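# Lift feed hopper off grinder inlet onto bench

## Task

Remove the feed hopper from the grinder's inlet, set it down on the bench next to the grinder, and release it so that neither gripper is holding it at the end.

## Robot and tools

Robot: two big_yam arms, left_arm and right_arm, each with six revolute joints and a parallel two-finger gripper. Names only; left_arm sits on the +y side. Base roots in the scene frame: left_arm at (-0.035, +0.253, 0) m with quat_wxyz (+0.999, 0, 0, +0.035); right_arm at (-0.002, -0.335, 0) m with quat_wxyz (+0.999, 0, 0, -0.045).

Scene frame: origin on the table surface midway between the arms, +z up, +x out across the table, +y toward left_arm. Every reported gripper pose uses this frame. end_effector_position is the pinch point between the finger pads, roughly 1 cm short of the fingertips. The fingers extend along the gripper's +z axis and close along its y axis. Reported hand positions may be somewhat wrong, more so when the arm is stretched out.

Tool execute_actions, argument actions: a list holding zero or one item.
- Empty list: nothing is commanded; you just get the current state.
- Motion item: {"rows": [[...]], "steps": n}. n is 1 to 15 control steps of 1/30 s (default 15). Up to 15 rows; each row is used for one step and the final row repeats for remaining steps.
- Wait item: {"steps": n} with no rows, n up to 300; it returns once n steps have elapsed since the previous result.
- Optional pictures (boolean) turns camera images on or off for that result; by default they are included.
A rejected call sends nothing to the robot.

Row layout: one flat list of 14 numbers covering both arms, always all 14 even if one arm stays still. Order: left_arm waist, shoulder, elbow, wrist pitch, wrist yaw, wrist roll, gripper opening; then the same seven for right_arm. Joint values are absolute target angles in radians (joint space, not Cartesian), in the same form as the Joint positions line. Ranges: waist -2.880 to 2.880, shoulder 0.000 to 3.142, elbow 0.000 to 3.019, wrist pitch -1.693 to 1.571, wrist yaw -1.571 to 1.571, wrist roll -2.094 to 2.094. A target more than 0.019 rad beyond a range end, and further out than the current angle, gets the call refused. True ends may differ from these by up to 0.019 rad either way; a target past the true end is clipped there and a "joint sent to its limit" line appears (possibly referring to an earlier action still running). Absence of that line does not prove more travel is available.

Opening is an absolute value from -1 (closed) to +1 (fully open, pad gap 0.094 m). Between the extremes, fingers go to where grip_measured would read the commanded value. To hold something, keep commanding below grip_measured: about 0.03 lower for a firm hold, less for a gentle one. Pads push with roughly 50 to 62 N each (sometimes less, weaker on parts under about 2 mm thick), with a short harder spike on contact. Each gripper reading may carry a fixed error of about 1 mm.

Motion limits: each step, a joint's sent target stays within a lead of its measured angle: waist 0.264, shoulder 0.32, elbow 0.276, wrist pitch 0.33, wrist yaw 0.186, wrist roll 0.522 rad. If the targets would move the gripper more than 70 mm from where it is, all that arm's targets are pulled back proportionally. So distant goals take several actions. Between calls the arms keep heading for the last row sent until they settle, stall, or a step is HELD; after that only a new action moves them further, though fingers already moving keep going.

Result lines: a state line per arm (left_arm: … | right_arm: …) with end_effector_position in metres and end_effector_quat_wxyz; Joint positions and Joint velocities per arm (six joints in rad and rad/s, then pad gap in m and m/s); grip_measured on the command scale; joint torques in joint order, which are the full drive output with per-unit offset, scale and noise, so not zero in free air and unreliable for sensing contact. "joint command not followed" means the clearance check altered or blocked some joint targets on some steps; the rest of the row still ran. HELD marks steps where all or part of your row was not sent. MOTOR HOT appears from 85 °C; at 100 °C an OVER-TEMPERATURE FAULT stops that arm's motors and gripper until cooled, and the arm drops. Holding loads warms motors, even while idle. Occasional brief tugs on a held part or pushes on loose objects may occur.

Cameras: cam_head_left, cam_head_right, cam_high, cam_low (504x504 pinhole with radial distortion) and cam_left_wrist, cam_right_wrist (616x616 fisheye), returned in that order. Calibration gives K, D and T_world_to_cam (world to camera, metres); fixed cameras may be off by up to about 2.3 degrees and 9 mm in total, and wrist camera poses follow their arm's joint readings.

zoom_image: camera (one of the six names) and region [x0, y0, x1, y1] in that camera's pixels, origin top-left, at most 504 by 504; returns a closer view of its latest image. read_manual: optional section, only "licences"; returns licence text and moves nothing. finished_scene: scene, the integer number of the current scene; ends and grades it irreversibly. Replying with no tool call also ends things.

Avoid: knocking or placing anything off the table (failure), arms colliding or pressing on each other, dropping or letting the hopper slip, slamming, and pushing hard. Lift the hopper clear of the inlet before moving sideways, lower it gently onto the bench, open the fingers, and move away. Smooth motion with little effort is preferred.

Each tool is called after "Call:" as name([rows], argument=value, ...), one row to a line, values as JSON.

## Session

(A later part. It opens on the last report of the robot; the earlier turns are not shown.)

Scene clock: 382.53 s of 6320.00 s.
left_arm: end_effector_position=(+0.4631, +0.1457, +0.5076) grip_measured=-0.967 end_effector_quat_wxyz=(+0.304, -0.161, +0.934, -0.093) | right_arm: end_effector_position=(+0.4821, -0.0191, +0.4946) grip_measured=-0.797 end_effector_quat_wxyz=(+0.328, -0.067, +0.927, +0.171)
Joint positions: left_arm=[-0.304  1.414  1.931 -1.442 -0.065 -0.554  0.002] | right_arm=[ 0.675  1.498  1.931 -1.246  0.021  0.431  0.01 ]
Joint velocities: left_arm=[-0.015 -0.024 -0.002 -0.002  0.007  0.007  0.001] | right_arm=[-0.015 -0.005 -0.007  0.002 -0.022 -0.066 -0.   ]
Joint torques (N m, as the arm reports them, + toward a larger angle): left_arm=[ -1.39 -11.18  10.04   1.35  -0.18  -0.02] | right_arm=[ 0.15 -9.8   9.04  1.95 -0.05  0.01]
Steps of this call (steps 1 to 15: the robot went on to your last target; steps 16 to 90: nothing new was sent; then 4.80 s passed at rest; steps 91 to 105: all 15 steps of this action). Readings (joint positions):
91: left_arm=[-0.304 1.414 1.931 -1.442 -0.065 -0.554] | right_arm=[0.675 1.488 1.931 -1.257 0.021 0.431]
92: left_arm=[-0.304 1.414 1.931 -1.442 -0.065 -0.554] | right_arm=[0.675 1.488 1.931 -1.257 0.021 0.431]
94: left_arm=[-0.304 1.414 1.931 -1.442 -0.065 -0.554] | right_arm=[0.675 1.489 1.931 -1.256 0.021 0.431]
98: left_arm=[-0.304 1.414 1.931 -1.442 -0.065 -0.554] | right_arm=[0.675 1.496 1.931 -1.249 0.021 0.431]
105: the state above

Call:
execute_actions([
  {"rows": [[-0.304,1.414,1.931,-1.442,-0.068,-0.558,-1,0.675,1.50,1.931,-1.246,0.021,0.431,-0.83],[-0.304,1.414,1.931,-1.442,-0.068,-0.558,-1,0.675,1.50,1.931,-1.246,0.021,0.431,-0.86],[-0.304,1.414,1.931,-1.442,-0.068,-0.558,-1,0.675,1.50,1.931,-1.246,0.021,0.431,-0.88],[-0.304,1.414,1.931,-1.442,-0.068,-0.558,-1,0.675,1.50,1.931,-1.246,0.021,0.431,-0.90],[-0.304,1.414,1.931,-1.442,-0.068,-0.558,-1,0.675,1.50,1.931,-1.246,0.021,0.431,-0.92],[-0.304,1.414,1.931,-1.442,-0.068,-0.558,-1,0.675,1.50,1.931,-1.246,0.021,0.431,-0.94],[-0.304,1.414,1.931,-1.442,-0.068,-0.558,-1,0.675,1.50,1.931,-1.246,0.021,0.431,-0.96],[-0.304,1.414,1.931,-1.442,-0.068,-0.558,-1,0.675,1.50,1.931,-1.246,0.021,0.431,-0.98],[-0.304,1.414,1.931,-1.442,-0.068,-0.558,-1,0.675,1.50,1.931,-1.246,0.021,0.431,-1]], "steps": 15},
], pictures=false)

Scene clock: 391.43 s of 6320.00 s.
left_arm: end_effector_position=(+0.4631, +0.1459, +0.5072) grip_measured=-0.967 end_effector_quat_wxyz=(+0.304, -0.161, +0.934, -0.093) | right_arm: end_effector_position=(+0.4824, -0.0194, +0.4946) grip_measured=-0.969 end_effector_quat_wxyz=(+0.327, -0.062, +0.927, +0.173)
Joint positions: left_arm=[-0.304  1.414  1.93  -1.442 -0.066 -0.554  0.002] | right_arm=[ 0.674  1.498  1.931 -1.246  0.021  0.442  0.001]
Joint velocities: left_arm=[-0.015 -0.005  0.002  0.002 -0.007  0.007 -0.001] | right_arm=[-0.005  0.015  0.002  0.007  0.066 -0.022  0.   ]
Joint torques (N m, as the arm reports them, + toward a larger angle): left_arm=[ -1.61 -11.14  10.11   1.36  -0.16  -0.01] | right_arm=[  0.48 -12.38   9.19   1.55  -0.01  -0.19]
Steps of this call (steps 1 to 15: the robot went on to your last target; steps 16 to 90: nothing new was sent; then 5.40 s passed at rest; steps 91 to 105: all 15 steps of this action). Readings (joint positions):
91: left_arm=[-0.304 1.414 1.931 -1.442 -0.065 -0.554] | right_arm=[0.675 1.498 1.931 -1.246 0.021 0.431]
92: left_arm=[-0.304 1.414 1.931 -1.442 -0.065 -0.554] | right_arm=[0.675 1.498 1.931 -1.246 0.021 0.431]
94: left_arm=[-0.304 1.414 1.931 -1.442 -0.065 -0.554] | right_arm=[0.675 1.498 1.931 -1.246 0.021 0.431]
98: left_arm=[-0.304 1.414 1.930 -1.442 -0.065 -0.554] | right_arm=[0.674 1.498 1.931 -1.246 0.024 0.433]
105: the state above

Call:
execute_actions([
  {"rows": [[-0.304,1.41,1.934,-1.44,-0.066,-0.555,-1,0.675,1.494,1.934,-1.244,0.021,0.44,-1],[-0.304,1.406,1.937,-1.438,-0.066,-0.555,-1,0.675,1.489,1.937,-1.242,0.021,0.44,-1],[-0.304,1.402,1.94,-1.436,-0.066,-0.555,-1,0.675,1.485,1.94,-1.24,0.021,0.44,-1],[-0.304,1.398,1.943,-1.434,-0.066,-0.555,-1,0.675,1.48,1.943,-1.238,0.021,0.44,-1],[-0.304,1.394,1.946,-1.432,-0.066,-0.555,-1,0.675,1.476,1.946,-1.236,0.021,0.44,-1],[-0.304,1.39,1.949,-1.43,-0.066,-0.555,-1,0.675,1.471,1.95,-1.233,0.021,0.44,-1],[-0.304,1.386,1.952,-1.428,-0.066,-0.555,-1,0.675,1.467,1.953,-1.231,0.021,0.44,-1],[-0.304,1.382,1.955,-1.426,-0.066,-0.555,-1,0.675,1.462,1.956,-1.229,0.021,0.44,-1],[-0.304,1.378,1.958,-1.424,-0.066,-0.555,-1,0.675,1.458,1.959,-1.227,0.021,0.44,-1],[-0.304,1.374,1.961,-1.422,-0.066,-0.555,-1,0.675,1.453,1.962,-1.224,0.021,0.44,-1],[-0.304,1.37,1.964,-1.42,-0.066,-0.555,-1,0.675,1.449,1.965,-1.222,0.021,0.44,-1],[-0.304,1.366,1.967,-1.418,-0.066,-0.555,-1,0.675,1.444,1.969,-1.22,0.021,0.44,-1],[-0.304,1.362,1.97,-1.416,-0.066,-0.555,-1,0.675,1.44,1.972,-1.218,0.021,0.44,-1],[-0.304,1.36,1.972,-1.415,-0.066,-0.555,-1,0.675,1.437,1.974,-1.216,0.021,0.44,-1]], "steps": 15},
], pictures=false)

Call:
execute_actions([
  {"steps": 10},
], pictures=false)

Scene clock: 402.30 s of 6320.00 s.
left_arm: end_effector_position=(+0.4620, +0.1461, +0.5090) grip_measured=-0.967 end_effector_quat_wxyz=(+0.306, -0.161, +0.934, -0.094) | right_arm: end_effector_position=(+0.4809, -0.0202, +0.4972) grip_measured=-0.970 end_effector_quat_wxyz=(+0.328, -0.059, +0.926, +0.175)
Joint positions: left_arm=[-0.304  1.411  1.93  -1.442 -0.065 -0.554  0.002] | right_arm=[ 0.674  1.493  1.931 -1.246  0.02   0.448  0.001]
Joint velocities: left_arm=[ 0.005 -0.024  0.007  0.012 -0.037 -0.051 -0.001] | right_arm=[-0.015 -0.015 -0.012 -0.002 -0.007 -0.081 -0.001]
Joint torques (N m, as the arm reports them, + toward a larger angle): left_arm=[ -2.22 -14.57  14.04   2.49  -0.12   0.01] | right_arm=[  0.67 -18.85  12.28   2.8    0.09  -0.09]
Steps of this call (steps 1 to 15: the robot went on to your last target; steps 16 to 90: nothing new was sent; then 7.37 s passed at rest; steps 91 to 105: all 15 steps of this action). Readings (joint positions):
91: left_arm=[-0.304 1.414 1.930 -1.442 -0.066 -0.554] | right_arm=[0.674 1.498 1.931 -1.246 0.021 0.443]
92: left_arm=[-0.304 1.414 1.930 -1.442 -0.066 -0.554] | right_arm=[0.674 1.498 1.931 -1.246 0.021 0.445]
94: left_arm=[-0.304 1.414 1.930 -1.442 -0.066 -0.554] | right_arm=[0.674 1.497 1.931 -1.246 0.021 0.446]
98: left_arm=[-0.304 1.413 1.930 -1.442 -0.066 -0.554] | right_arm=[0.674 1.496 1.931 -1.246 0.021 0.447]
105: the state above

Scene clock: 402.63 s of 6320.00 s.
left_arm: end_effector_position=(+0.4617, +0.1460, +0.5094) grip_measured=-0.967 end_effector_quat_wxyz=(+0.306, -0.161, +0.933, -0.094) | right_arm: end_effector_position=(+0.4806, -0.0203, +0.4979) grip_measured=-0.970 end_effector_quat_wxyz=(+0.329, -0.059, +0.926, +0.176)
Joint positions: left_arm=[-0.304  1.41   1.93  -1.441 -0.065 -0.554  0.002] | right_arm=[ 0.674  1.492  1.931 -1.246  0.02   0.448  0.001]
Joint velocities: left_arm=[-0.005 -0.005 -0.007 -0.022 -0.007 -0.037 -0.   ] | right_arm=[-0.005 -0.015 -0.007  0.007 -0.051  0.051 -0.   ]
Joint torques (N m, as the arm reports them, + toward a larger angle): left_arm=[ -1.64 -14.65  14.06   2.53  -0.11   0.01] | right_arm=[  0.77 -17.75  12.45   2.43   0.05  -0.16]
Steps of this call (steps 1 to 10: the robot went on to your last target). Readings (joint positions):
1: left_arm=[-0.304 1.411 1.930 -1.442 -0.065 -0.554] | right_arm=[0.674 1.493 1.931 -1.246 0.020 0.448]
2: left_arm=[-0.304 1.411 1.930 -1.442 -0.065 -0.554] | right_arm=[0.674 1.493 1.931 -1.246 0.020 0.448]
4: left_arm=[-0.304 1.410 1.930 -1.441 -0.065 -0.554] | right_arm=[0.674 1.493 1.931 -1.246 0.020 0.448]
8: left_arm=[-0.304 1.410 1.930 -1.441 -0.065 -0.554] | right_arm=[0.674 1.492 1.931 -1.246 0.020 0.448]
10: the state above

Call:
execute_actions([
  {"rows": [[-0.304,1.359,1.974,-1.414,-0.066,-0.555,-1,0.675,1.437,1.977,-1.215,0.021,0.445,-1],[-0.304,1.357,1.976,-1.413,-0.066,-0.555,-1,0.675,1.437,1.98,-1.214,0.021,0.445,-1],[-0.304,1.356,1.978,-1.412,-0.066,-0.555,-1,0.675,1.437,1.983,-1.213,0.021,0.445,-1],[-0.304,1.354,1.98,-1.411,-0.066,-0.555,-1,0.675,1.437,1.986,-1.212,0.021,0.445,-1],[-0.304,1.353,1.982,-1.41,-0.066,-0.555,-1,0.675,1.437,1.989,-1.211,0.021,0.445,-1],[-0.304,1.351,1.984,-1.409,-0.066,-0.555,-1,0.675,1.437,1.992,-1.21,0.021,0.445,-1],[-0.304,1.35,1.986,-1.408,-0.066,-0.555,-1,0.675,1.437,1.995,-1.209,0.021,0.445,-1],[-0.304,1.348,1.988,-1.407,-0.066,-0.555,-1,0.675,1.437,1.998,-1.208,0.021,0.445,-1],[-0.304,1.347,1.99,-1.406,-0.066,-0.555,-1,0.675,1.437,2.001,-1.207,0.021,0.445,-1],[-0.304,1.345,1.992,-1.405,-0.066,-0.555,-1,0.675,1.437,2.004,-1.206,0.021,0.445,-1]], "steps": 15},
], pictures=false)

Scene clock: 409.50 s of 6320.00 s.
left_arm: end_effector_position=(+0.4591, +0.1465, +0.5145) grip_measured=-0.967 end_effector_quat_wxyz=(+0.312, -0.160, +0.931, -0.097) | right_arm: end_effector_position=(+0.4792, -0.0201, +0.5023) grip_measured=-0.971 end_effector_quat_wxyz=(+0.332, -0.060, +0.924, +0.181)
Joint positions: left_arm=[-0.304  1.401  1.93  -1.437 -0.064 -0.553  0.002] | right_arm=[ 0.674  1.486  1.931 -1.239  0.015  0.449  0.001]
Joint velocities: left_arm=[-0.015 -0.005 -0.002  0.002 -0.022 -0.037 -0.   ] | right_arm=[ 0.005 -0.015  0.002  0.017 -0.081 -0.081  0.   ]
Joint torques (N m, as the arm reports them, + toward a larger angle): left_arm=[ -1.61 -14.57  15.94   2.93  -0.15   0.  ] | right_arm=[  0.95 -16.14  14.49   2.37   0.26  -0.05]
Steps of this call (steps 1 to 15: the robot went on to your last target; steps 16 to 90: nothing new was sent; then 3.37 s passed at rest; steps 91 to 105: all 15 steps of this action). Readings (joint positions):
91: left_arm=[-0.304 1.410 1.930 -1.441 -0.065 -0.554] | right_arm=[0.674 1.492 1.931 -1.246 0.020 0.448]
92: left_arm=[-0.304 1.410 1.930 -1.441 -0.065 -0.554] | right_arm=[0.674 1.492 1.931 -1.246 0.020 0.449]
94: left_arm=[-0.304 1.410 1.930 -1.441 -0.065 -0.554] | right_arm=[0.674 1.492 1.931 -1.245 0.020 0.449]
98: left_arm=[-0.304 1.407 1.930 -1.439 -0.065 -0.554] | right_arm=[0.674 1.491 1.931 -1.243 0.018 0.449]
105: the state above

Call:
execute_actions([
  {"rows": [[-0.304,1.348,1.997,-1.409,-0.066,-0.555,-1,0.675,1.439,2.009,-1.21,0.02,0.447,-1],[-0.304,1.35,2.002,-1.412,-0.066,-0.555,-1,0.675,1.442,2.014,-1.214,0.02,0.447,-1],[-0.304,1.353,2.007,-1.416,-0.066,-0.555,-1,0.675,1.444,2.019,-1.217,0.02,0.447,-1],[-0.304,1.356,2.011,-1.42,-0.066,-0.555,-1,0.675,1.447,2.024,-1.221,0.02,0.447,-1],[-0.304,1.358,2.016,-1.423,-0.066,-0.555,-1,0.675,1.449,2.029,-1.225,0.02,0.447,-1],[-0.304,1.361,2.021,-1.427,-0.066,-0.555,-1,0.675,1.452,2.034,-1.229,0.02,0.447,-1],[-0.304,1.364,2.026,-1.431,-0.066,-0.555,-1,0.675,1.454,2.039,-1.232,0.02,0.447,-1],[-0.304,1.366,2.031,-1.434,-0.066,-0.555,-1,0.675,1.457,2.044,-1.236,0.02,0.447,-1],[-0.304,1.369,2.035,-1.438,-0.066,-0.555,-1,0.675,1.459,2.049,-1.24,0.02,0.447,-1],[-0.304,1.372,2.04,-1.442,-0.066,-0.555,-1,0.675,1.462,2.054,-1.244,0.02,0.447,-1],[-0.304,1.374,2.045,-1.445,-0.066,-0.555,-1,0.675,1.464,2.059,-1.247,0.02,0.447,-1],[-0.304,1.377,2.05,-1.449,-0.066,-0.555,-1,0.675,1.467,2.064,-1.251,0.02,0.447,-1],[-0.304,1.38,2.055,-1.453,-0.066,-0.555,-1,0.675,1.469,2.069,-1.255,0.02,0.447,-1],[-0.304,1.383,2.06,-1.458,-0.066,-0.555,-1,0.675,1.472,2.074,-1.26,0.02,0.447,-1]], "steps": 15},
], pictures=false)

Call:
execute_actions([
  {"steps": 15},
])

Scene clock: 421.73 s of 6320.00 s.
left_arm: end_effector_position=(+0.4562, +0.1464, +0.5281) grip_measured=-0.967 end_effector_quat_wxyz=(+0.319, -0.158, +0.929, -0.100) | right_arm: end_effector_position=(+0.4761, -0.0207, +0.5172) grip_measured=-0.971 end_effector_quat_wxyz=(+0.338, -0.062, +0.921, +0.185)
Joint positions: left_arm=[-0.304  1.404  1.968 -1.456 -0.062 -0.549  0.002] | right_arm=[ 0.676  1.488  1.97  -1.262  0.014  0.447  0.001]
Joint velocities: left_arm=[-0.015 -0.005  0.159 -0.066  0.051  0.007  0.   ] | right_arm=[ 0.005  0.015  0.159 -0.081 -0.066 -0.037  0.   ]
Joint torques (N m, as the arm reports them, + toward a larger angle): left_arm=[ -1.35 -12.07  17.88   1.62  -0.22  -0.05] | right_arm=[  0.03 -12.96  16.26   1.73   0.26   0.02]
Steps of this call (steps 1 to 15: the robot went on to your last target; steps 16 to 90: nothing new was sent; then 8.73 s passed at rest; steps 91 to 105: all 15 steps of this action). Readings (joint positions):
91: left_arm=[-0.304 1.401 1.930 -1.437 -0.063 -0.552] | right_arm=[0.674 1.486 1.931 -1.239 0.015 0.449]
92: left_arm=[-0.304 1.401 1.930 -1.437 -0.063 -0.552] | right_arm=[0.674 1.486 1.931 -1.239 0.015 0.449]
94: left_arm=[-0.304 1.401 1.930 -1.437 -0.063 -0.552] | right_arm=[0.674 1.486 1.931 -1.239 0.015 0.449]
98: left_arm=[-0.304 1.401 1.933 -1.437 -0.063 -0.552] | right_arm=[0.674 1.486 1.935 -1.241 0.014 0.449]
105: the state above

Scene clock: 422.23 s of 6320.00 s.
left_arm: end_effector_position=(+0.4555, +0.1461, +0.5314) grip_measured=-0.967 end_effector_quat_wxyz=(+0.320, -0.157, +0.929, -0.101) | right_arm: end_effector_position=(+0.4754, -0.0206, +0.5204) grip_measured=-0.971 end_effector_quat_wxyz=(+0.339, -0.063, +0.920, +0.185)
Joint positions: left_arm=[-0.305  1.405  1.978 -1.462 -0.062 -0.548  0.002] | right_arm=[ 0.677  1.49   1.979 -1.268  0.014  0.444  0.001]
Joint velocities: left_arm=[ 0.005 -0.015  0.007 -0.007  0.022 -0.007  0.001] | right_arm=[-0.005 -0.005  0.022  0.002  0.051 -0.007 -0.001]
Joint torques (N m, as the arm reports them, + toward a larger angle): left_arm=[ -1.48 -12.32  17.72   1.56  -0.24  -0.04] | right_arm=[  0.59 -13.66  16.08   1.92   0.16   0.03]
Steps of this call (steps 1 to 15: the robot went on to your last target). Readings (joint positions):
1: left_arm=[-0.305 1.404 1.972 -1.458 -0.062 -0.549] | right_arm=[0.676 1.488 1.974 -1.264 0.014 0.446]
2: left_arm=[-0.305 1.404 1.974 -1.459 -0.062 -0.549] | right_arm=[0.676 1.488 1.976 -1.265 0.014 0.445]
4: left_arm=[-0.305 1.404 1.978 -1.460 -0.062 -0.548] | right_arm=[0.677 1.488 1.979 -1.266 0.014 0.444]
8: left_arm=[-0.305 1.405 1.978 -1.461 -0.062 -0.548] | right_arm=[0.677 1.489 1.979 -1.267 0.014 0.444]
15: the state above
camera_calibration (this result's frames):
cam_left_wrist: T_world_to_cam=[[0.228363, -0.93317, 0.277568, -0.111778], [-0.971595, -0.236619, 0.00385467, 0.481389], [0.0620808, -0.270564, -0.960698, 0.645501], [0, 0, 0, 1]] pos_world=[0.453168, 0.184247, 0.649302]
cam_right_wrist: T_world_to_cam=[[0.227518, -0.927696, -0.295999, 0.0247404], [-0.97285, -0.203308, -0.110584, 0.517001], [0.0424095, 0.313122, -0.948766, 0.602309], [0, 0, 0, 1]] pos_world=[0.471791, -0.0605342, 0.635945]

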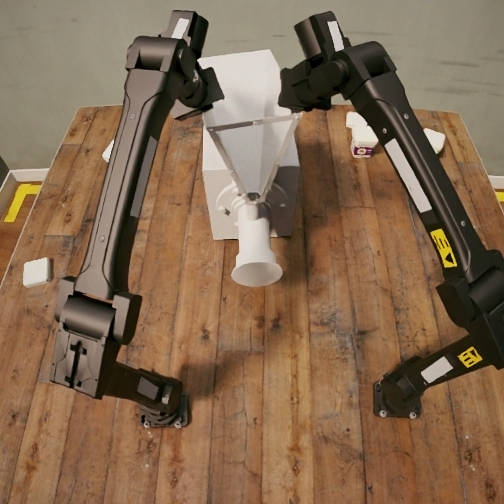

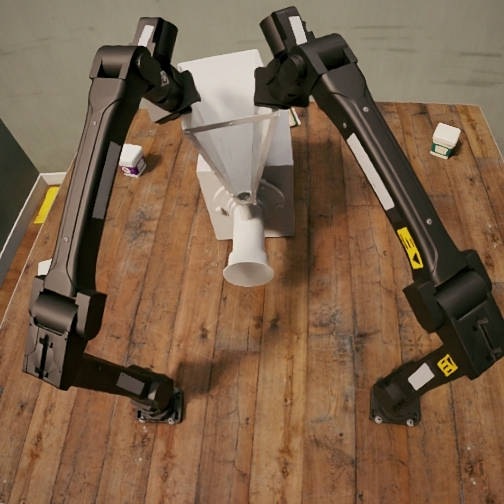

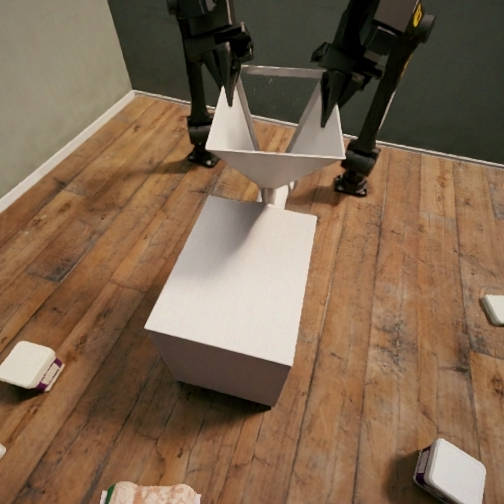

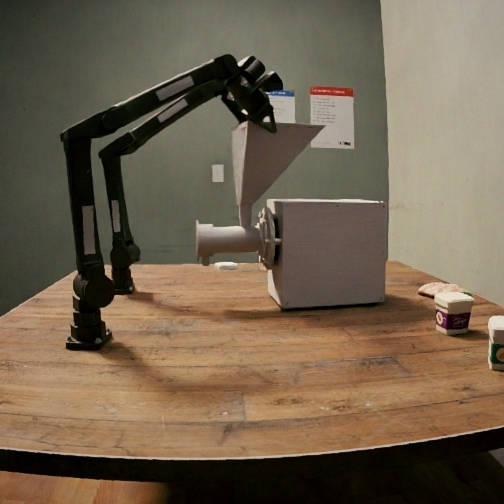

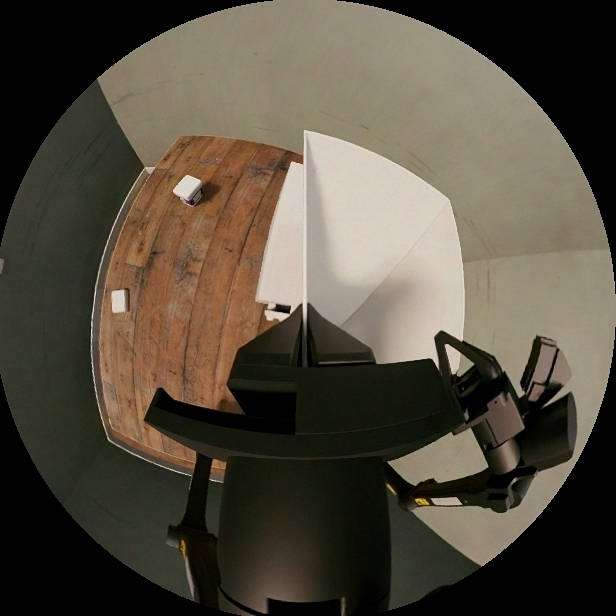

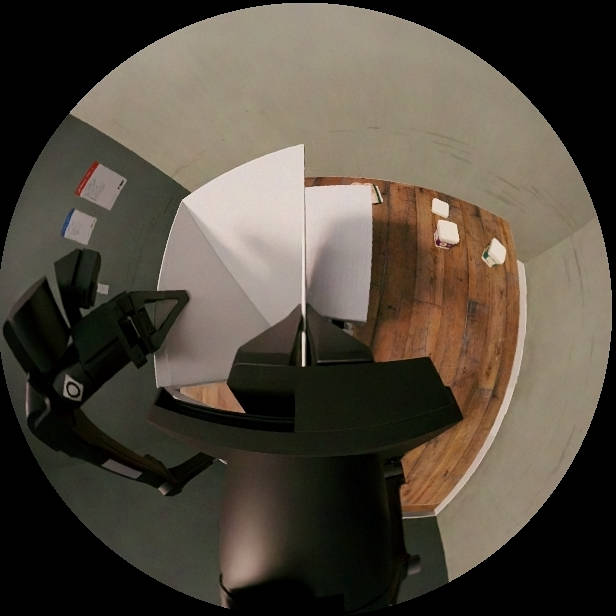

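Call:
zoom_image(camera="cam_low", region=[215, 170, 295, 250])

Region (215, 170, 295, 250) of cam_low's 504x504 image, scaled by 6.300, with more detail than that image has.

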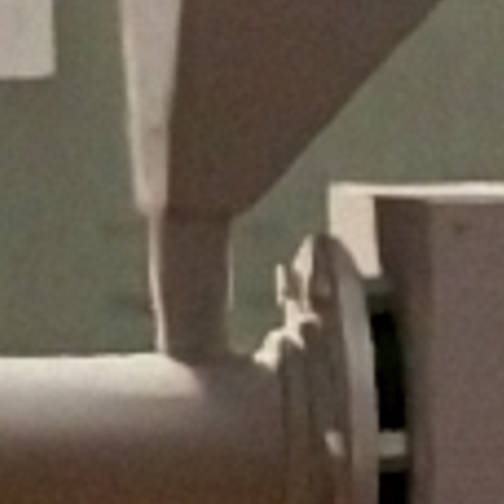

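Call:
execute_actions([
  {"rows": [[-0.304,1.385,2.062,-1.464,-0.064,-0.553,-1,0.675,1.474,2.076,-1.268,0.018,0.447,-1],[-0.304,1.387,2.066,-1.47,-0.064,-0.553,-1,0.675,1.476,2.08,-1.273,0.018,0.447,-1],[-0.304,1.39,2.072,-1.475,-0.064,-0.553,-1,0.675,1.479,2.086,-1.278,0.018,0.447,-1],[-0.304,1.392,2.079,-1.48,-0.064,-0.553,-1,0.675,1.481,2.092,-1.283,0.018,0.447,-1],[-0.304,1.394,2.086,-1.485,-0.064,-0.553,-1,0.675,1.484,2.099,-1.288,0.018,0.447,-1],[-0.304,1.397,2.093,-1.49,-0.064,-0.553,-1,0.675,1.486,2.106,-1.292,0.018,0.447,-1],[-0.304,1.399,2.10,-1.494,-0.064,-0.553,-1,0.675,1.488,2.113,-1.296,0.018,0.447,-1],[-0.304,1.401,2.108,-1.499,-0.064,-0.553,-1,0.675,1.491,2.12,-1.301,0.018,0.447,-1],[-0.304,1.404,2.116,-1.504,-0.064,-0.553,-1,0.675,1.493,2.128,-1.305,0.018,0.447,-1],[-0.304,1.406,2.124,-1.508,-0.064,-0.553,-1,0.675,1.496,2.135,-1.31,0.018,0.447,-1],[-0.304,1.408,2.132,-1.513,-0.064,-0.553,-1,0.675,1.498,2.143,-1.314,0.018,0.447,-1],[-0.304,1.411,2.14,-1.518,-0.064,-0.553,-1,0.675,1.50,2.15,-1.319,0.018,0.447,-1],[-0.304,1.413,2.148,-1.522,-0.064,-0.553,-1,0.675,1.503,2.158,-1.323,0.018,0.447,-1],[-0.304,1.415,2.155,-1.527,-0.064,-0.553,-1,0.675,1.505,2.165,-1.328,0.018,0.447,-1]], "steps": 15},
], pictures=false)

Call:
execute_actions([
  {"steps": 20},
])

Scene clock: 446.07 s of 6320.00 s.
left_arm: end_effector_position=(+0.4556, +0.1463, +0.5453) grip_measured=-0.967 end_effector_quat_wxyz=(+0.316, -0.157, +0.931, -0.098) | right_arm: end_effector_position=(+0.4759, -0.0206, +0.5344) grip_measured=-0.971 end_effector_quat_wxyz=(+0.335, -0.063, +0.922, +0.182)
Joint positions: left_arm=[-0.305  1.438  2.061 -1.522 -0.063 -0.548  0.002] | right_arm=[ 0.677  1.52   2.061 -1.328  0.015  0.445  0.001]
Joint velocities: left_arm=[-0.005  0.015  0.188 -0.081 -0.007 -0.022 -0.   ] | right_arm=[-0.015  0.024  0.188 -0.085  0.066  0.081  0.   ]
Joint torques (N m, as the arm reports them, + toward a larger angle): left_arm=[ -1.38 -13.2   17.3    1.2   -0.12  -0.02] | right_arm=[ -0.06 -14.31  15.75   1.87   0.08  -0.01]
Steps of this call (steps 1 to 15: the robot went on to your last target; steps 16 to 90: nothing new was sent; then 20.33 s passed at rest; steps 91 to 105: all 15 steps of this action). Readings (joint positions):
91: left_arm=[-0.305 1.405 1.978 -1.462 -0.062 -0.548] | right_arm=[0.677 1.490 1.979 -1.269 0.014 0.444]
92: left_arm=[-0.305 1.406 1.978 -1.464 -0.062 -0.548] | right_arm=[0.677 1.490 1.980 -1.271 0.013 0.444]
94: left_arm=[-0.305 1.409 1.984 -1.471 -0.062 -0.548] | right_arm=[0.677 1.493 1.986 -1.277 0.013 0.444]
98: left_arm=[-0.305 1.422 2.007 -1.489 -0.062 -0.548] | right_arm=[0.677 1.506 2.009 -1.296 0.014 0.444]
105: the state above

Scene clock: 446.73 s of 6320.00 s.
left_arm: end_effector_position=(+0.4543, +0.1463, +0.5502) grip_measured=-0.967 end_effector_quat_wxyz=(+0.318, -0.157, +0.930, -0.100) | right_arm: end_effector_position=(+0.4748, -0.0208, +0.5395) grip_measured=-0.971 end_effector_quat_wxyz=(+0.337, -0.063, +0.921, +0.185)
Joint positions: left_arm=[-0.305  1.44   2.075 -1.529 -0.061 -0.547  0.002] | right_arm=[ 0.677  1.522  2.075 -1.335  0.013  0.445  0.001]
Joint velocities: left_arm=[-0.005 -0.005  0.002 -0.007 -0.066 -0.022 -0.   ] | right_arm=[-0.015 -0.005 -0.002  0.022  0.066  0.022 -0.001]
Joint torques (N m, as the arm reports them, + toward a larger angle): left_arm=[ -1.5  -12.58  17.12   1.45  -0.18  -0.03] | right_arm=[ -0.48 -13.35  15.37   1.74   0.18   0.06]
Steps of this call (steps 1 to 20: the robot went on to your last target). Readings (joint positions):
1: left_arm=[-0.305 1.438 2.066 -1.524 -0.062 -0.548] | right_arm=[0.677 1.521 2.066 -1.330 0.015 0.445]
2: left_arm=[-0.305 1.438 2.070 -1.526 -0.062 -0.548] | right_arm=[0.677 1.521 2.070 -1.332 0.014 0.445]
4: left_arm=[-0.305 1.438 2.075 -1.527 -0.061 -0.547] | right_arm=[0.677 1.521 2.074 -1.333 0.013 0.445]
8: left_arm=[-0.305 1.439 2.075 -1.528 -0.061 -0.547] | right_arm=[0.677 1.522 2.075 -1.334 0.013 0.445]
20: the state above
camera_calibration (this result's frames):
cam_left_wrist: T_world_to_cam=[[0.228695, -0.9335, 0.276183, -0.115933], [-0.971757, -0.235869, 0.00743162, 0.478206], [0.0582054, -0.270082, -0.961076, 0.665576], [0, 0, 0, 1]] pos_world=[0.452473, 0.18433, 0.668135]
cam_right_wrist: T_world_to_cam=[[0.227003, -0.927869, -0.295852, 0.0305439], [-0.973114, -0.203948, -0.107023, 0.516674], [0.0389646, 0.312193, -0.949219, 0.622397], [0, 0, 0, 1]] pos_world=[0.471598, -0.0605926, 0.655124]

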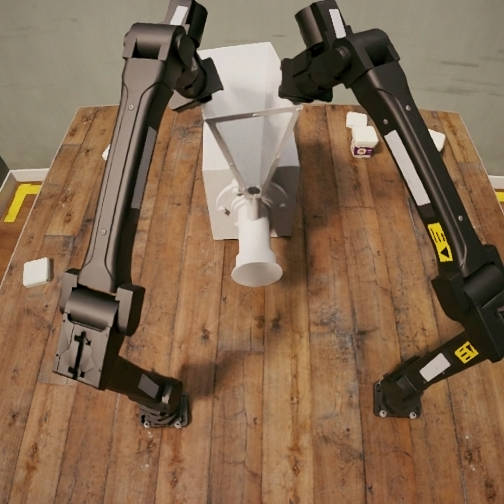

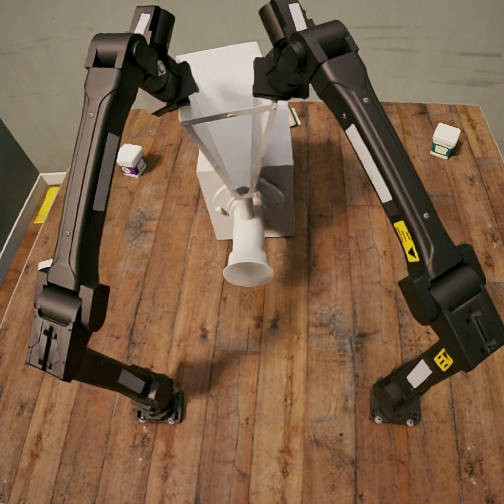

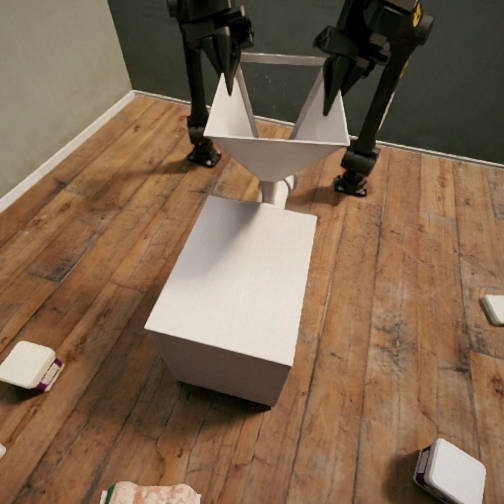

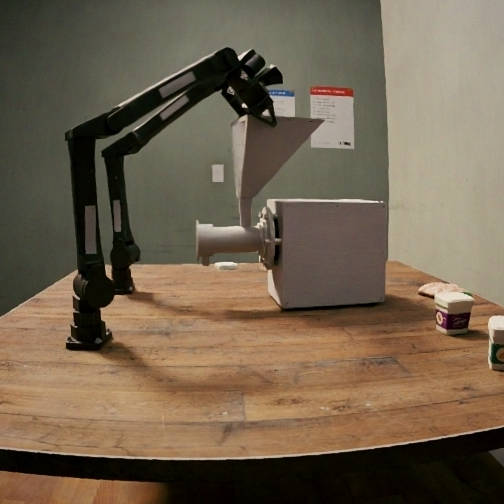

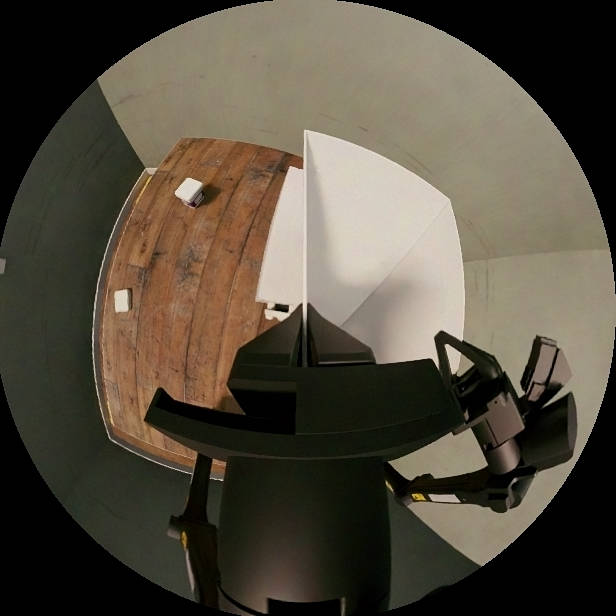

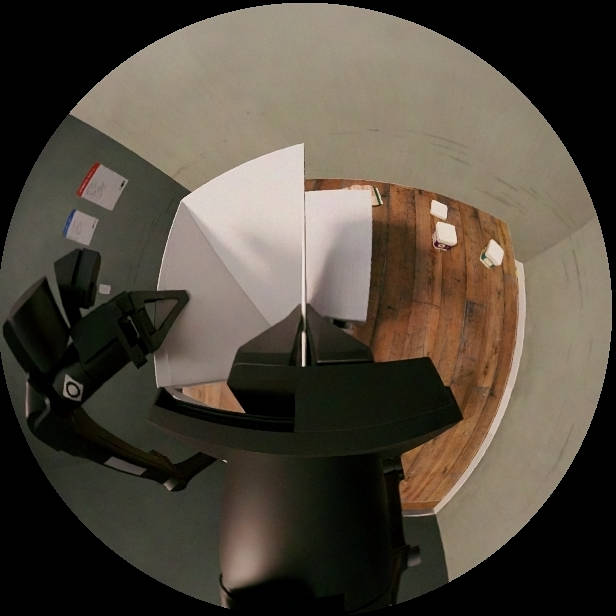

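Call:
zoom_image(camera="cam_low", region=[215, 170, 295, 250])

Region (215, 170, 295, 250) of cam_low's 504x504 image, scaled by 6.300, with more detail than that image has.

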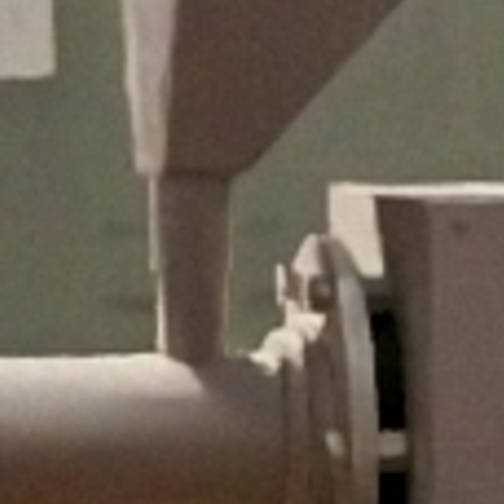

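Call:
execute_actions([
  {"rows": [[-0.304,1.412,2.152,-1.525,-0.062,-0.55,-1,0.676,1.503,2.162,-1.326,0.015,0.446,-1],[-0.304,1.409,2.149,-1.523,-0.062,-0.55,-1,0.676,1.50,2.16,-1.324,0.015,0.446,-1],[-0.304,1.406,2.146,-1.521,-0.062,-0.55,-1,0.676,1.498,2.157,-1.322,0.015,0.446,-1],[-0.304,1.403,2.143,-1.519,-0.062,-0.55,-1,0.676,1.496,2.155,-1.32,0.015,0.446,-1],[-0.304,1.40,2.14,-1.517,-0.062,-0.55,-1,0.676,1.493,2.152,-1.318,0.015,0.446,-1],[-0.304,1.397,2.137,-1.515,-0.062,-0.55,-1,0.676,1.491,2.15,-1.316,0.015,0.446,-1],[-0.304,1.394,2.134,-1.513,-0.062,-0.55,-1,0.676,1.489,2.147,-1.314,0.015,0.446,-1],[-0.304,1.391,2.131,-1.511,-0.062,-0.55,-1,0.676,1.486,2.145,-1.312,0.015,0.446,-1],[-0.304,1.388,2.128,-1.509,-0.062,-0.55,-1,0.676,1.484,2.142,-1.31,0.015,0.446,-1],[-0.304,1.385,2.125,-1.507,-0.062,-0.55,-1,0.676,1.482,2.14,-1.308,0.015,0.446,-1],[-0.304,1.385,2.122,-1.505,-0.062,-0.55,-1,0.676,1.48,2.137,-1.306,0.015,0.446,-1]], "steps": 15},
], pictures=false)

Call:
execute_actions([
  {"steps": 12},
])

Scene clock: 471.80 s of 6320.00 s.
left_arm: end_effector_position=(+0.4543, +0.1463, +0.5502) grip_measured=-0.967 end_effector_quat_wxyz=(+0.318, -0.157, +0.930, -0.100) | right_arm: end_effector_position=(+0.4748, -0.0208, +0.5395) grip_measured=-0.971 end_effector_quat_wxyz=(+0.337, -0.063, +0.921, +0.185)
Joint positions: left_arm=[-0.305  1.44   2.075 -1.529 -0.061 -0.547  0.002] | right_arm=[ 0.677  1.522  2.075 -1.335  0.013  0.445  0.001]
Joint velocities: left_arm=[ 0.015  0.005  0.007 -0.012 -0.022  0.081 -0.   ] | right_arm=[-0.005 -0.005 -0.017  0.012 -0.051 -0.051 -0.   ]
Joint torques (N m, as the arm reports them, + toward a larger angle): left_arm=[ -1.46 -14.78  14.     2.45  -0.1    0.  ] | right_arm=[  1.04 -16.69  13.4    2.78   0.09   0.  ]
Steps of this call (steps 1 to 15: the robot went on to your last target; steps 16 to 90: nothing new was sent; then 21.57 s passed at rest; steps 91 to 105: all 15 steps of this action). Readings (joint positions):
91: left_arm=[-0.305 1.440 2.075 -1.529 -0.061 -0.547] | right_arm=[0.677 1.522 2.075 -1.335 0.013 0.445]
92: left_arm=[-0.305 1.440 2.075 -1.529 -0.061 -0.547] | right_arm=[0.677 1.522 2.075 -1.335 0.013 0.445]
94: left_arm=[-0.305 1.440 2.075 -1.529 -0.061 -0.547] | right_arm=[0.677 1.522 2.075 -1.335 0.013 0.445]
98: left_arm=[-0.305 1.440 2.075 -1.529 -0.061 -0.547] | right_arm=[0.677 1.522 2.075 -1.335 0.013 0.445]
105: the state above

Scene clock: 472.20 s of 6320.00 s.
left_arm: end_effector_position=(+0.4543, +0.1463, +0.5502) grip_measured=-0.967 end_effector_quat_wxyz=(+0.318, -0.157, +0.930, -0.100) | right_arm: end_effector_position=(+0.4748, -0.0208, +0.5395) grip_measured=-0.971 end_effector_quat_wxyz=(+0.337, -0.063, +0.921, +0.185)
Joint positions: left_arm=[-0.305  1.44   2.075 -1.529 -0.061 -0.547  0.002] | right_arm=[ 0.677  1.522  2.075 -1.335  0.013  0.445  0.001]
Joint velocities: left_arm=[-0.005  0.015 -0.007  0.002 -0.007  0.066 -0.   ] | right_arm=[-0.015 -0.005 -0.017 -0.002 -0.037 -0.037  0.   ]
Joint torques (N m, as the arm reports them, + toward a larger angle): left_arm=[ -1.49 -14.78  14.01   2.45  -0.11   0.  ] | right_arm=[  0.49 -16.88  13.27   2.7    0.12   0.03]
Steps of this call (steps 1 to 12: the robot went on to your last target). Readings (joint positions):
1: left_arm=[-0.305 1.440 2.075 -1.529 -0.061 -0.547] | right_arm=[0.677 1.522 2.075 -1.335 0.013 0.445]
2: left_arm=[-0.305 1.440 2.075 -1.529 -0.061 -0.547] | right_arm=[0.677 1.522 2.075 -1.335 0.013 0.445]
4: left_arm=[-0.305 1.440 2.075 -1.529 -0.061 -0.547] | right_arm=[0.677 1.522 2.075 -1.335 0.013 0.445]
8: left_arm=[-0.305 1.440 2.075 -1.529 -0.061 -0.547] | right_arm=[0.677 1.522 2.075 -1.335 0.013 0.445]
12: the state above
camera_calibration (this result's frames):
cam_left_wrist: T_world_to_cam=[[0.228695, -0.9335, 0.276183, -0.115933], [-0.971757, -0.235869, 0.00743162, 0.478206], [0.0582054, -0.270082, -0.961076, 0.665576], [0, 0, 0, 1]] pos_world=[0.452473, 0.18433, 0.668135]
cam_right_wrist: T_world_to_cam=[[0.227003, -0.927869, -0.295852, 0.0305439], [-0.973114, -0.203948, -0.107023, 0.516674], [0.0389646, 0.312193, -0.949219, 0.622397], [0, 0, 0, 1]] pos_world=[0.471598, -0.0605926, 0.655124]

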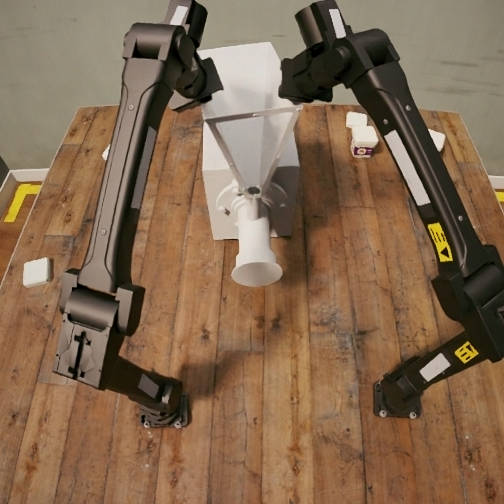

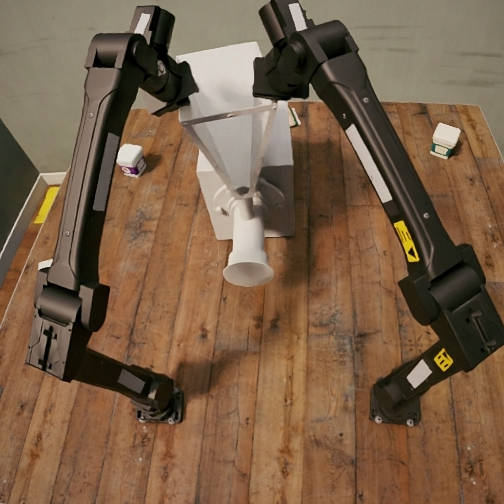

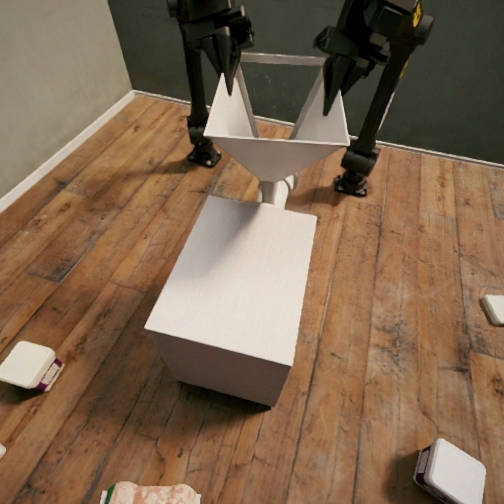

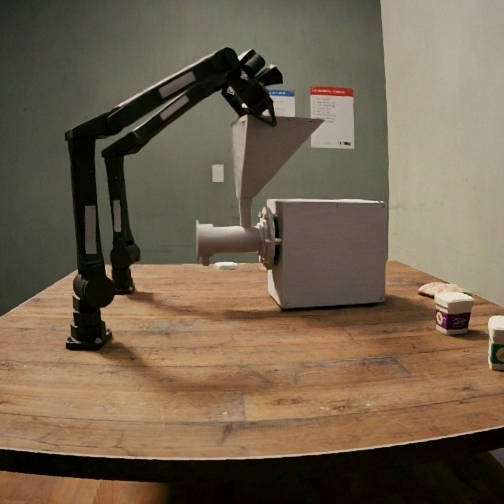

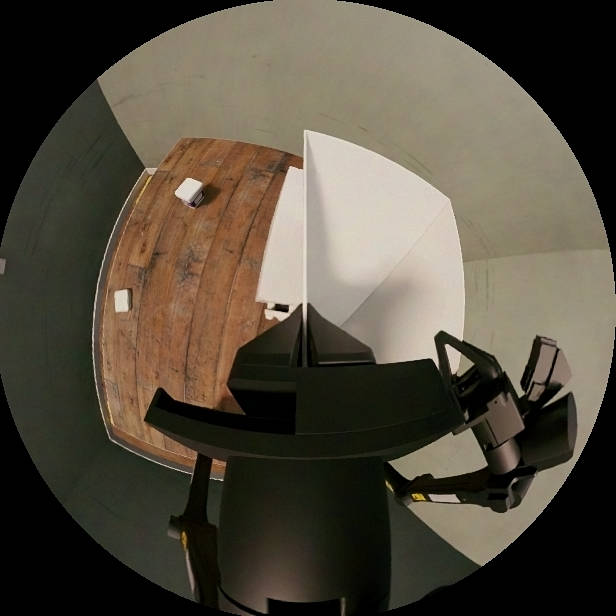

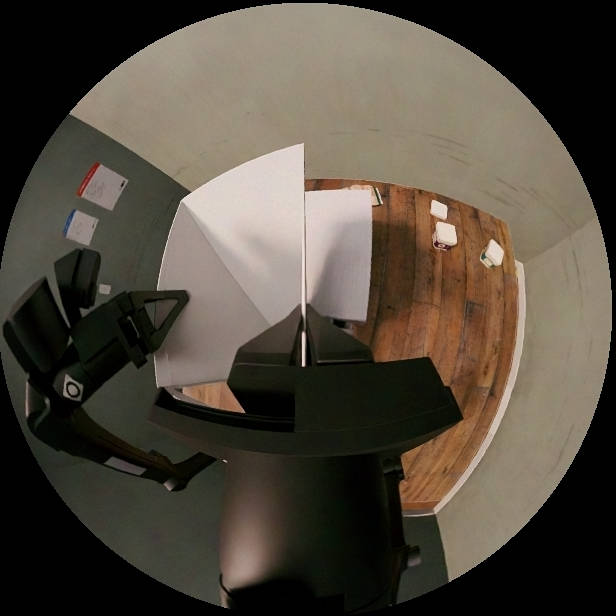

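Call:
execute_actions([
  {"rows": [[-0.304,1.395,2.133,-1.513,-0.062,-0.55,-1,0.676,1.488,2.146,-1.314,0.015,0.446,-1],[-0.304,1.405,2.144,-1.521,-0.062,-0.55,-1,0.676,1.497,2.156,-1.321,0.015,0.446,-1],[-0.304,1.415,2.155,-1.529,-0.062,-0.55,-1,0.676,1.505,2.165,-1.328,0.015,0.446,-1],[-0.304,1.419,2.165,-1.535,-0.062,-0.55,-1,0.676,1.508,2.175,-1.334,0.015,0.446,-1],[-0.304,1.422,2.175,-1.541,-0.062,-0.55,-1,0.676,1.512,2.184,-1.34,0.015,0.446,-1],[-0.304,1.426,2.184,-1.547,-0.062,-0.55,-1,0.676,1.515,2.193,-1.346,0.015,0.446,-1],[-0.304,1.429,2.194,-1.553,-0.062,-0.55,-1,0.676,1.518,2.202,-1.352,0.015,0.446,-1],[-0.304,1.433,2.203,-1.559,-0.062,-0.55,-1,0.676,1.521,2.211,-1.358,0.015,0.446,-1],[-0.304,1.437,2.213,-1.565,-0.062,-0.55,-1,0.676,1.525,2.22,-1.363,0.015,0.446,-1],[-0.304,1.44,2.222,-1.571,-0.062,-0.55,-1,0.676,1.528,2.229,-1.369,0.015,0.446,-1],[-0.304,1.444,2.232,-1.577,-0.062,-0.55,-1,0.676,1.531,2.238,-1.375,0.015,0.446,-1],[-0.304,1.447,2.241,-1.583,-0.062,-0.55,-1,0.676,1.534,2.247,-1.381,0.015,0.446,-1],[-0.304,1.451,2.251,-1.589,-0.062,-0.55,-1,0.676,1.538,2.256,-1.387,0.015,0.446,-1],[-0.304,1.454,2.26,-1.595,-0.062,-0.55,-1,0.676,1.541,2.265,-1.392,0.015,0.446,-1],[-0.304,1.458,2.269,-1.60,-0.062,-0.55,-1,0.676,1.544,2.274,-1.398,0.015,0.446,-1]], "steps": 15},
], pictures=false)

Call:
execute_actions([
  {"steps": 20},
])

Scene clock: 486.57 s of 6320.00 s.
left_arm: end_effector_position=(+0.4533, +0.1464, +0.5654) grip_measured=-0.968 end_effector_quat_wxyz=(+0.315, -0.156, +0.931, -0.099) | right_arm: end_effector_position=(+0.4747, -0.0209, +0.5547) grip_measured=-0.971 end_effector_quat_wxyz=(+0.335, -0.063, +0.922, +0.183)
Joint positions: left_arm=[-0.305  1.476  2.169 -1.593 -0.06  -0.547  0.002] | right_arm=[ 0.677  1.554  2.164 -1.396  0.013  0.445  0.001]
Joint velocities: left_arm=[-0.005  0.063  0.281 -0.178 -0.007 -0.022  0.   ] | right_arm=[ 0.005  0.073  0.271 -0.183 -0.007 -0.037 -0.001]
Joint torques (N m, as the arm reports them, + toward a larger angle): left_arm=[ -1.33 -12.82  17.16   1.68  -0.15   0.02] | right_arm=[ -0.14 -13.03  15.16   2.06   0.03   0.05]
Steps of this call (steps 1 to 15: the robot went on to your last target; steps 16 to 90: nothing new was sent; then 10.87 s passed at rest; steps 91 to 105: all 15 steps of this action). Readings (joint positions):
91: left_arm=[-0.305 1.440 2.075 -1.529 -0.061 -0.547] | right_arm=[0.677 1.522 2.075 -1.335 0.013 0.445]
92: left_arm=[-0.305 1.440 2.075 -1.529 -0.061 -0.547] | right_arm=[0.677 1.522 2.075 -1.335 0.013 0.445]
94: left_arm=[-0.305 1.440 2.076 -1.530 -0.061 -0.547] | right_arm=[0.677 1.522 2.076 -1.336 0.012 0.445]
98: left_arm=[-0.305 1.452 2.101 -1.548 -0.061 -0.547] | right_arm=[0.677 1.533 2.099 -1.353 0.012 0.445]
105: the state above

Scene clock: 487.23 s of 6320.00 s.
left_arm: end_effector_position=(+0.4523, +0.1461, +0.5706) grip_measured=-0.968 end_effector_quat_wxyz=(+0.316, -0.156, +0.930, -0.101) | right_arm: end_effector_position=(+0.4737, -0.0210, +0.5602) grip_measured=-0.971 end_effector_quat_wxyz=(+0.337, -0.065, +0.921, +0.185)
Joint positions: left_arm=[-0.305  1.482  2.191 -1.606 -0.058 -0.547  0.002] | right_arm=[ 0.677  1.56   2.185 -1.408  0.011  0.443  0.001]
Joint velocities: left_arm=[ 0.005  0.015 -0.012 -0.012  0.037 -0.022 -0.001] | right_arm=[-0.015 -0.005  0.002  0.012 -0.022 -0.007 -0.001]
Joint torques (N m, as the arm reports them, + toward a larger angle): left_arm=[ -1.31 -12.72  16.61   1.65  -0.21  -0.01] | right_arm=[  0.65 -14.23  15.02   1.79   0.13   0.02]
Steps of this call (steps 1 to 20: the robot went on to your last target). Readings (joint positions):
1: left_arm=[-0.305 1.478 2.177 -1.598 -0.059 -0.547] | right_arm=[0.677 1.557 2.172 -1.400 0.012 0.445]
2: left_arm=[-0.305 1.479 2.183 -1.600 -0.059 -0.547] | right_arm=[0.677 1.557 2.178 -1.403 0.012 0.445]
4: left_arm=[-0.305 1.479 2.189 -1.601 -0.058 -0.547] | right_arm=[0.677 1.557 2.184 -1.404 0.011 0.443]
8: left_arm=[-0.305 1.480 2.191 -1.604 -0.058 -0.547] | right_arm=[0.677 1.558 2.185 -1.406 0.011 0.443]
20: the state above
camera_calibration (this result's frames):
cam_left_wrist: T_world_to_cam=[[0.227548, -0.933763, 0.27624, -0.120748], [-0.972272, -0.233576, 0.0113483, 0.473734], [0.0539264, -0.271163, -0.961022, 0.687259], [0, 0, 0, 1]] pos_world=[0.451013, 0.184262, 0.688451]
cam_right_wrist: T_world_to_cam=[[0.229366, -0.927488, -0.295225, 0.0352741], [-0.972625, -0.206773, -0.106047, 0.516883], [0.0373124, 0.311467, -0.949524, 0.64304], [0, 0, 0, 1]] pos_world=[0.47065, -0.0606916, 0.67581]

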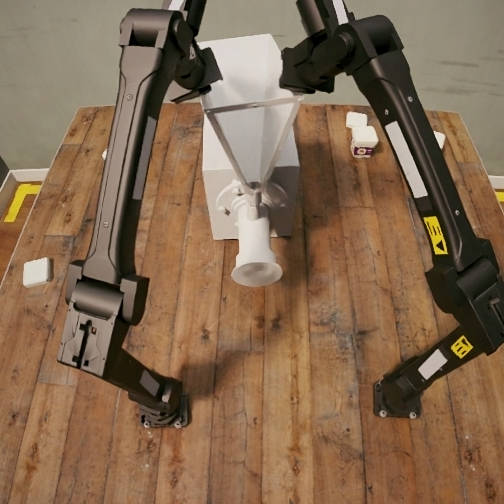

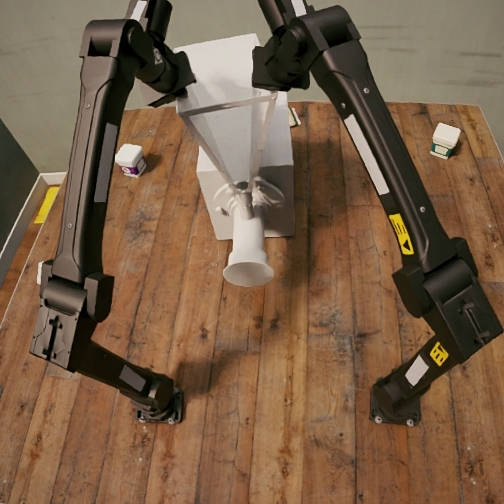

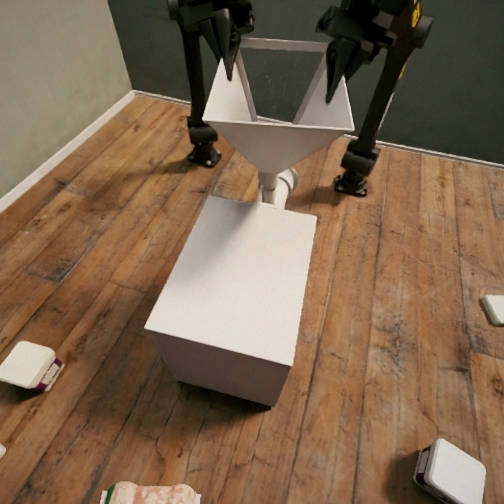

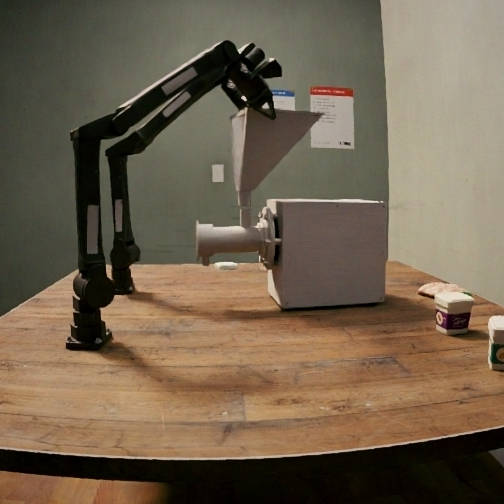

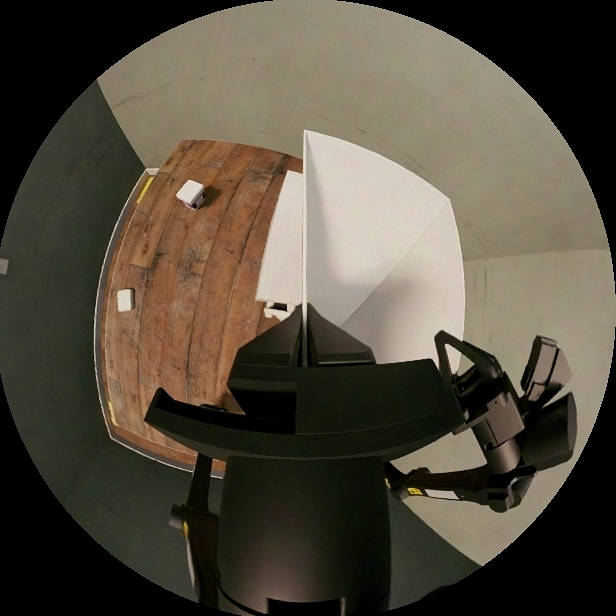

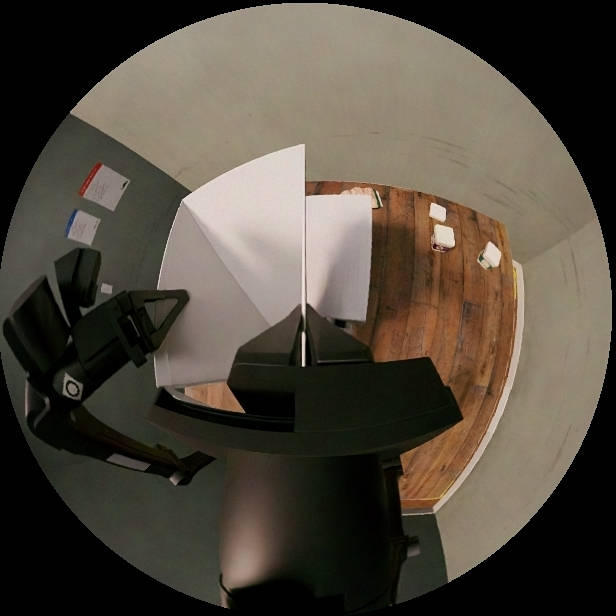

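Call:
zoom_image(camera="cam_low", region=[215, 165, 295, 245])

Region (215, 165, 295, 245) of cam_low's 504x504 image, scaled by 6.300, with more detail than that image has.

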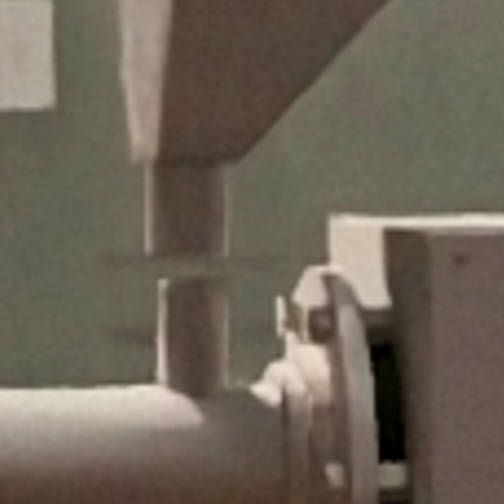

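Call:
execute_actions([
  {"rows": [[-0.305,1.452,2.261,-1.597,-0.06,-0.548,-1,0.677,1.539,2.268,-1.394,0.012,0.444,-1],[-0.305,1.446,2.253,-1.593,-0.06,-0.548,-1,0.677,1.533,2.261,-1.39,0.012,0.444,-1],[-0.305,1.44,2.245,-1.589,-0.06,-0.548,-1,0.677,1.527,2.253,-1.386,0.012,0.444,-1],[-0.305,1.434,2.236,-1.585,-0.06,-0.548,-1,0.677,1.521,2.245,-1.382,0.012,0.444,-1]], "steps": 8},
], pictures=false)

Scene clock: 495.53 s of 6320.00 s.
left_arm: end_effector_position=(+0.4523, +0.1461, +0.5706) grip_measured=-0.968 end_effector_quat_wxyz=(+0.316, -0.156, +0.930, -0.101) | right_arm: end_effector_position=(+0.4737, -0.0210, +0.5602) grip_measured=-0.971 end_effector_quat_wxyz=(+0.337, -0.065, +0.921, +0.185)
Joint positions: left_arm=[-0.305  1.482  2.191 -1.606 -0.058 -0.547  0.002] | right_arm=[ 0.677  1.56   2.185 -1.408  0.011  0.443  0.001]
Joint velocities: left_arm=[-0.015  0.005  0.002  0.002 -0.081 -0.11   0.   ] | right_arm=[-0.015  0.005  0.012 -0.017 -0.007  0.022 -0.   ]
Joint torques (N m, as the arm reports them, + toward a larger angle): left_arm=[ -1.5  -14.5   13.4    2.31  -0.13   0.01] | right_arm=[  0.72 -16.24  12.88   2.66   0.02   0.03]
Steps of this call (steps 1 to 15: the robot went on to your last target; steps 16 to 90: nothing new was sent; then 5.03 s passed at rest; steps 91 to 98: all 8 steps of this action). Readings (joint positions):
91: left_arm=[-0.305 1.482 2.191 -1.606 -0.058 -0.547] | right_arm=[0.677 1.560 2.185 -1.408 0.011 0.443]
92: left_arm=[-0.305 1.482 2.191 -1.606 -0.058 -0.547] | right_arm=[0.677 1.560 2.185 -1.408 0.011 0.443]
94: left_arm=[-0.305 1.482 2.191 -1.606 -0.058 -0.547] | right_arm=[0.677 1.560 2.185 -1.408 0.011 0.443]
98: the state above


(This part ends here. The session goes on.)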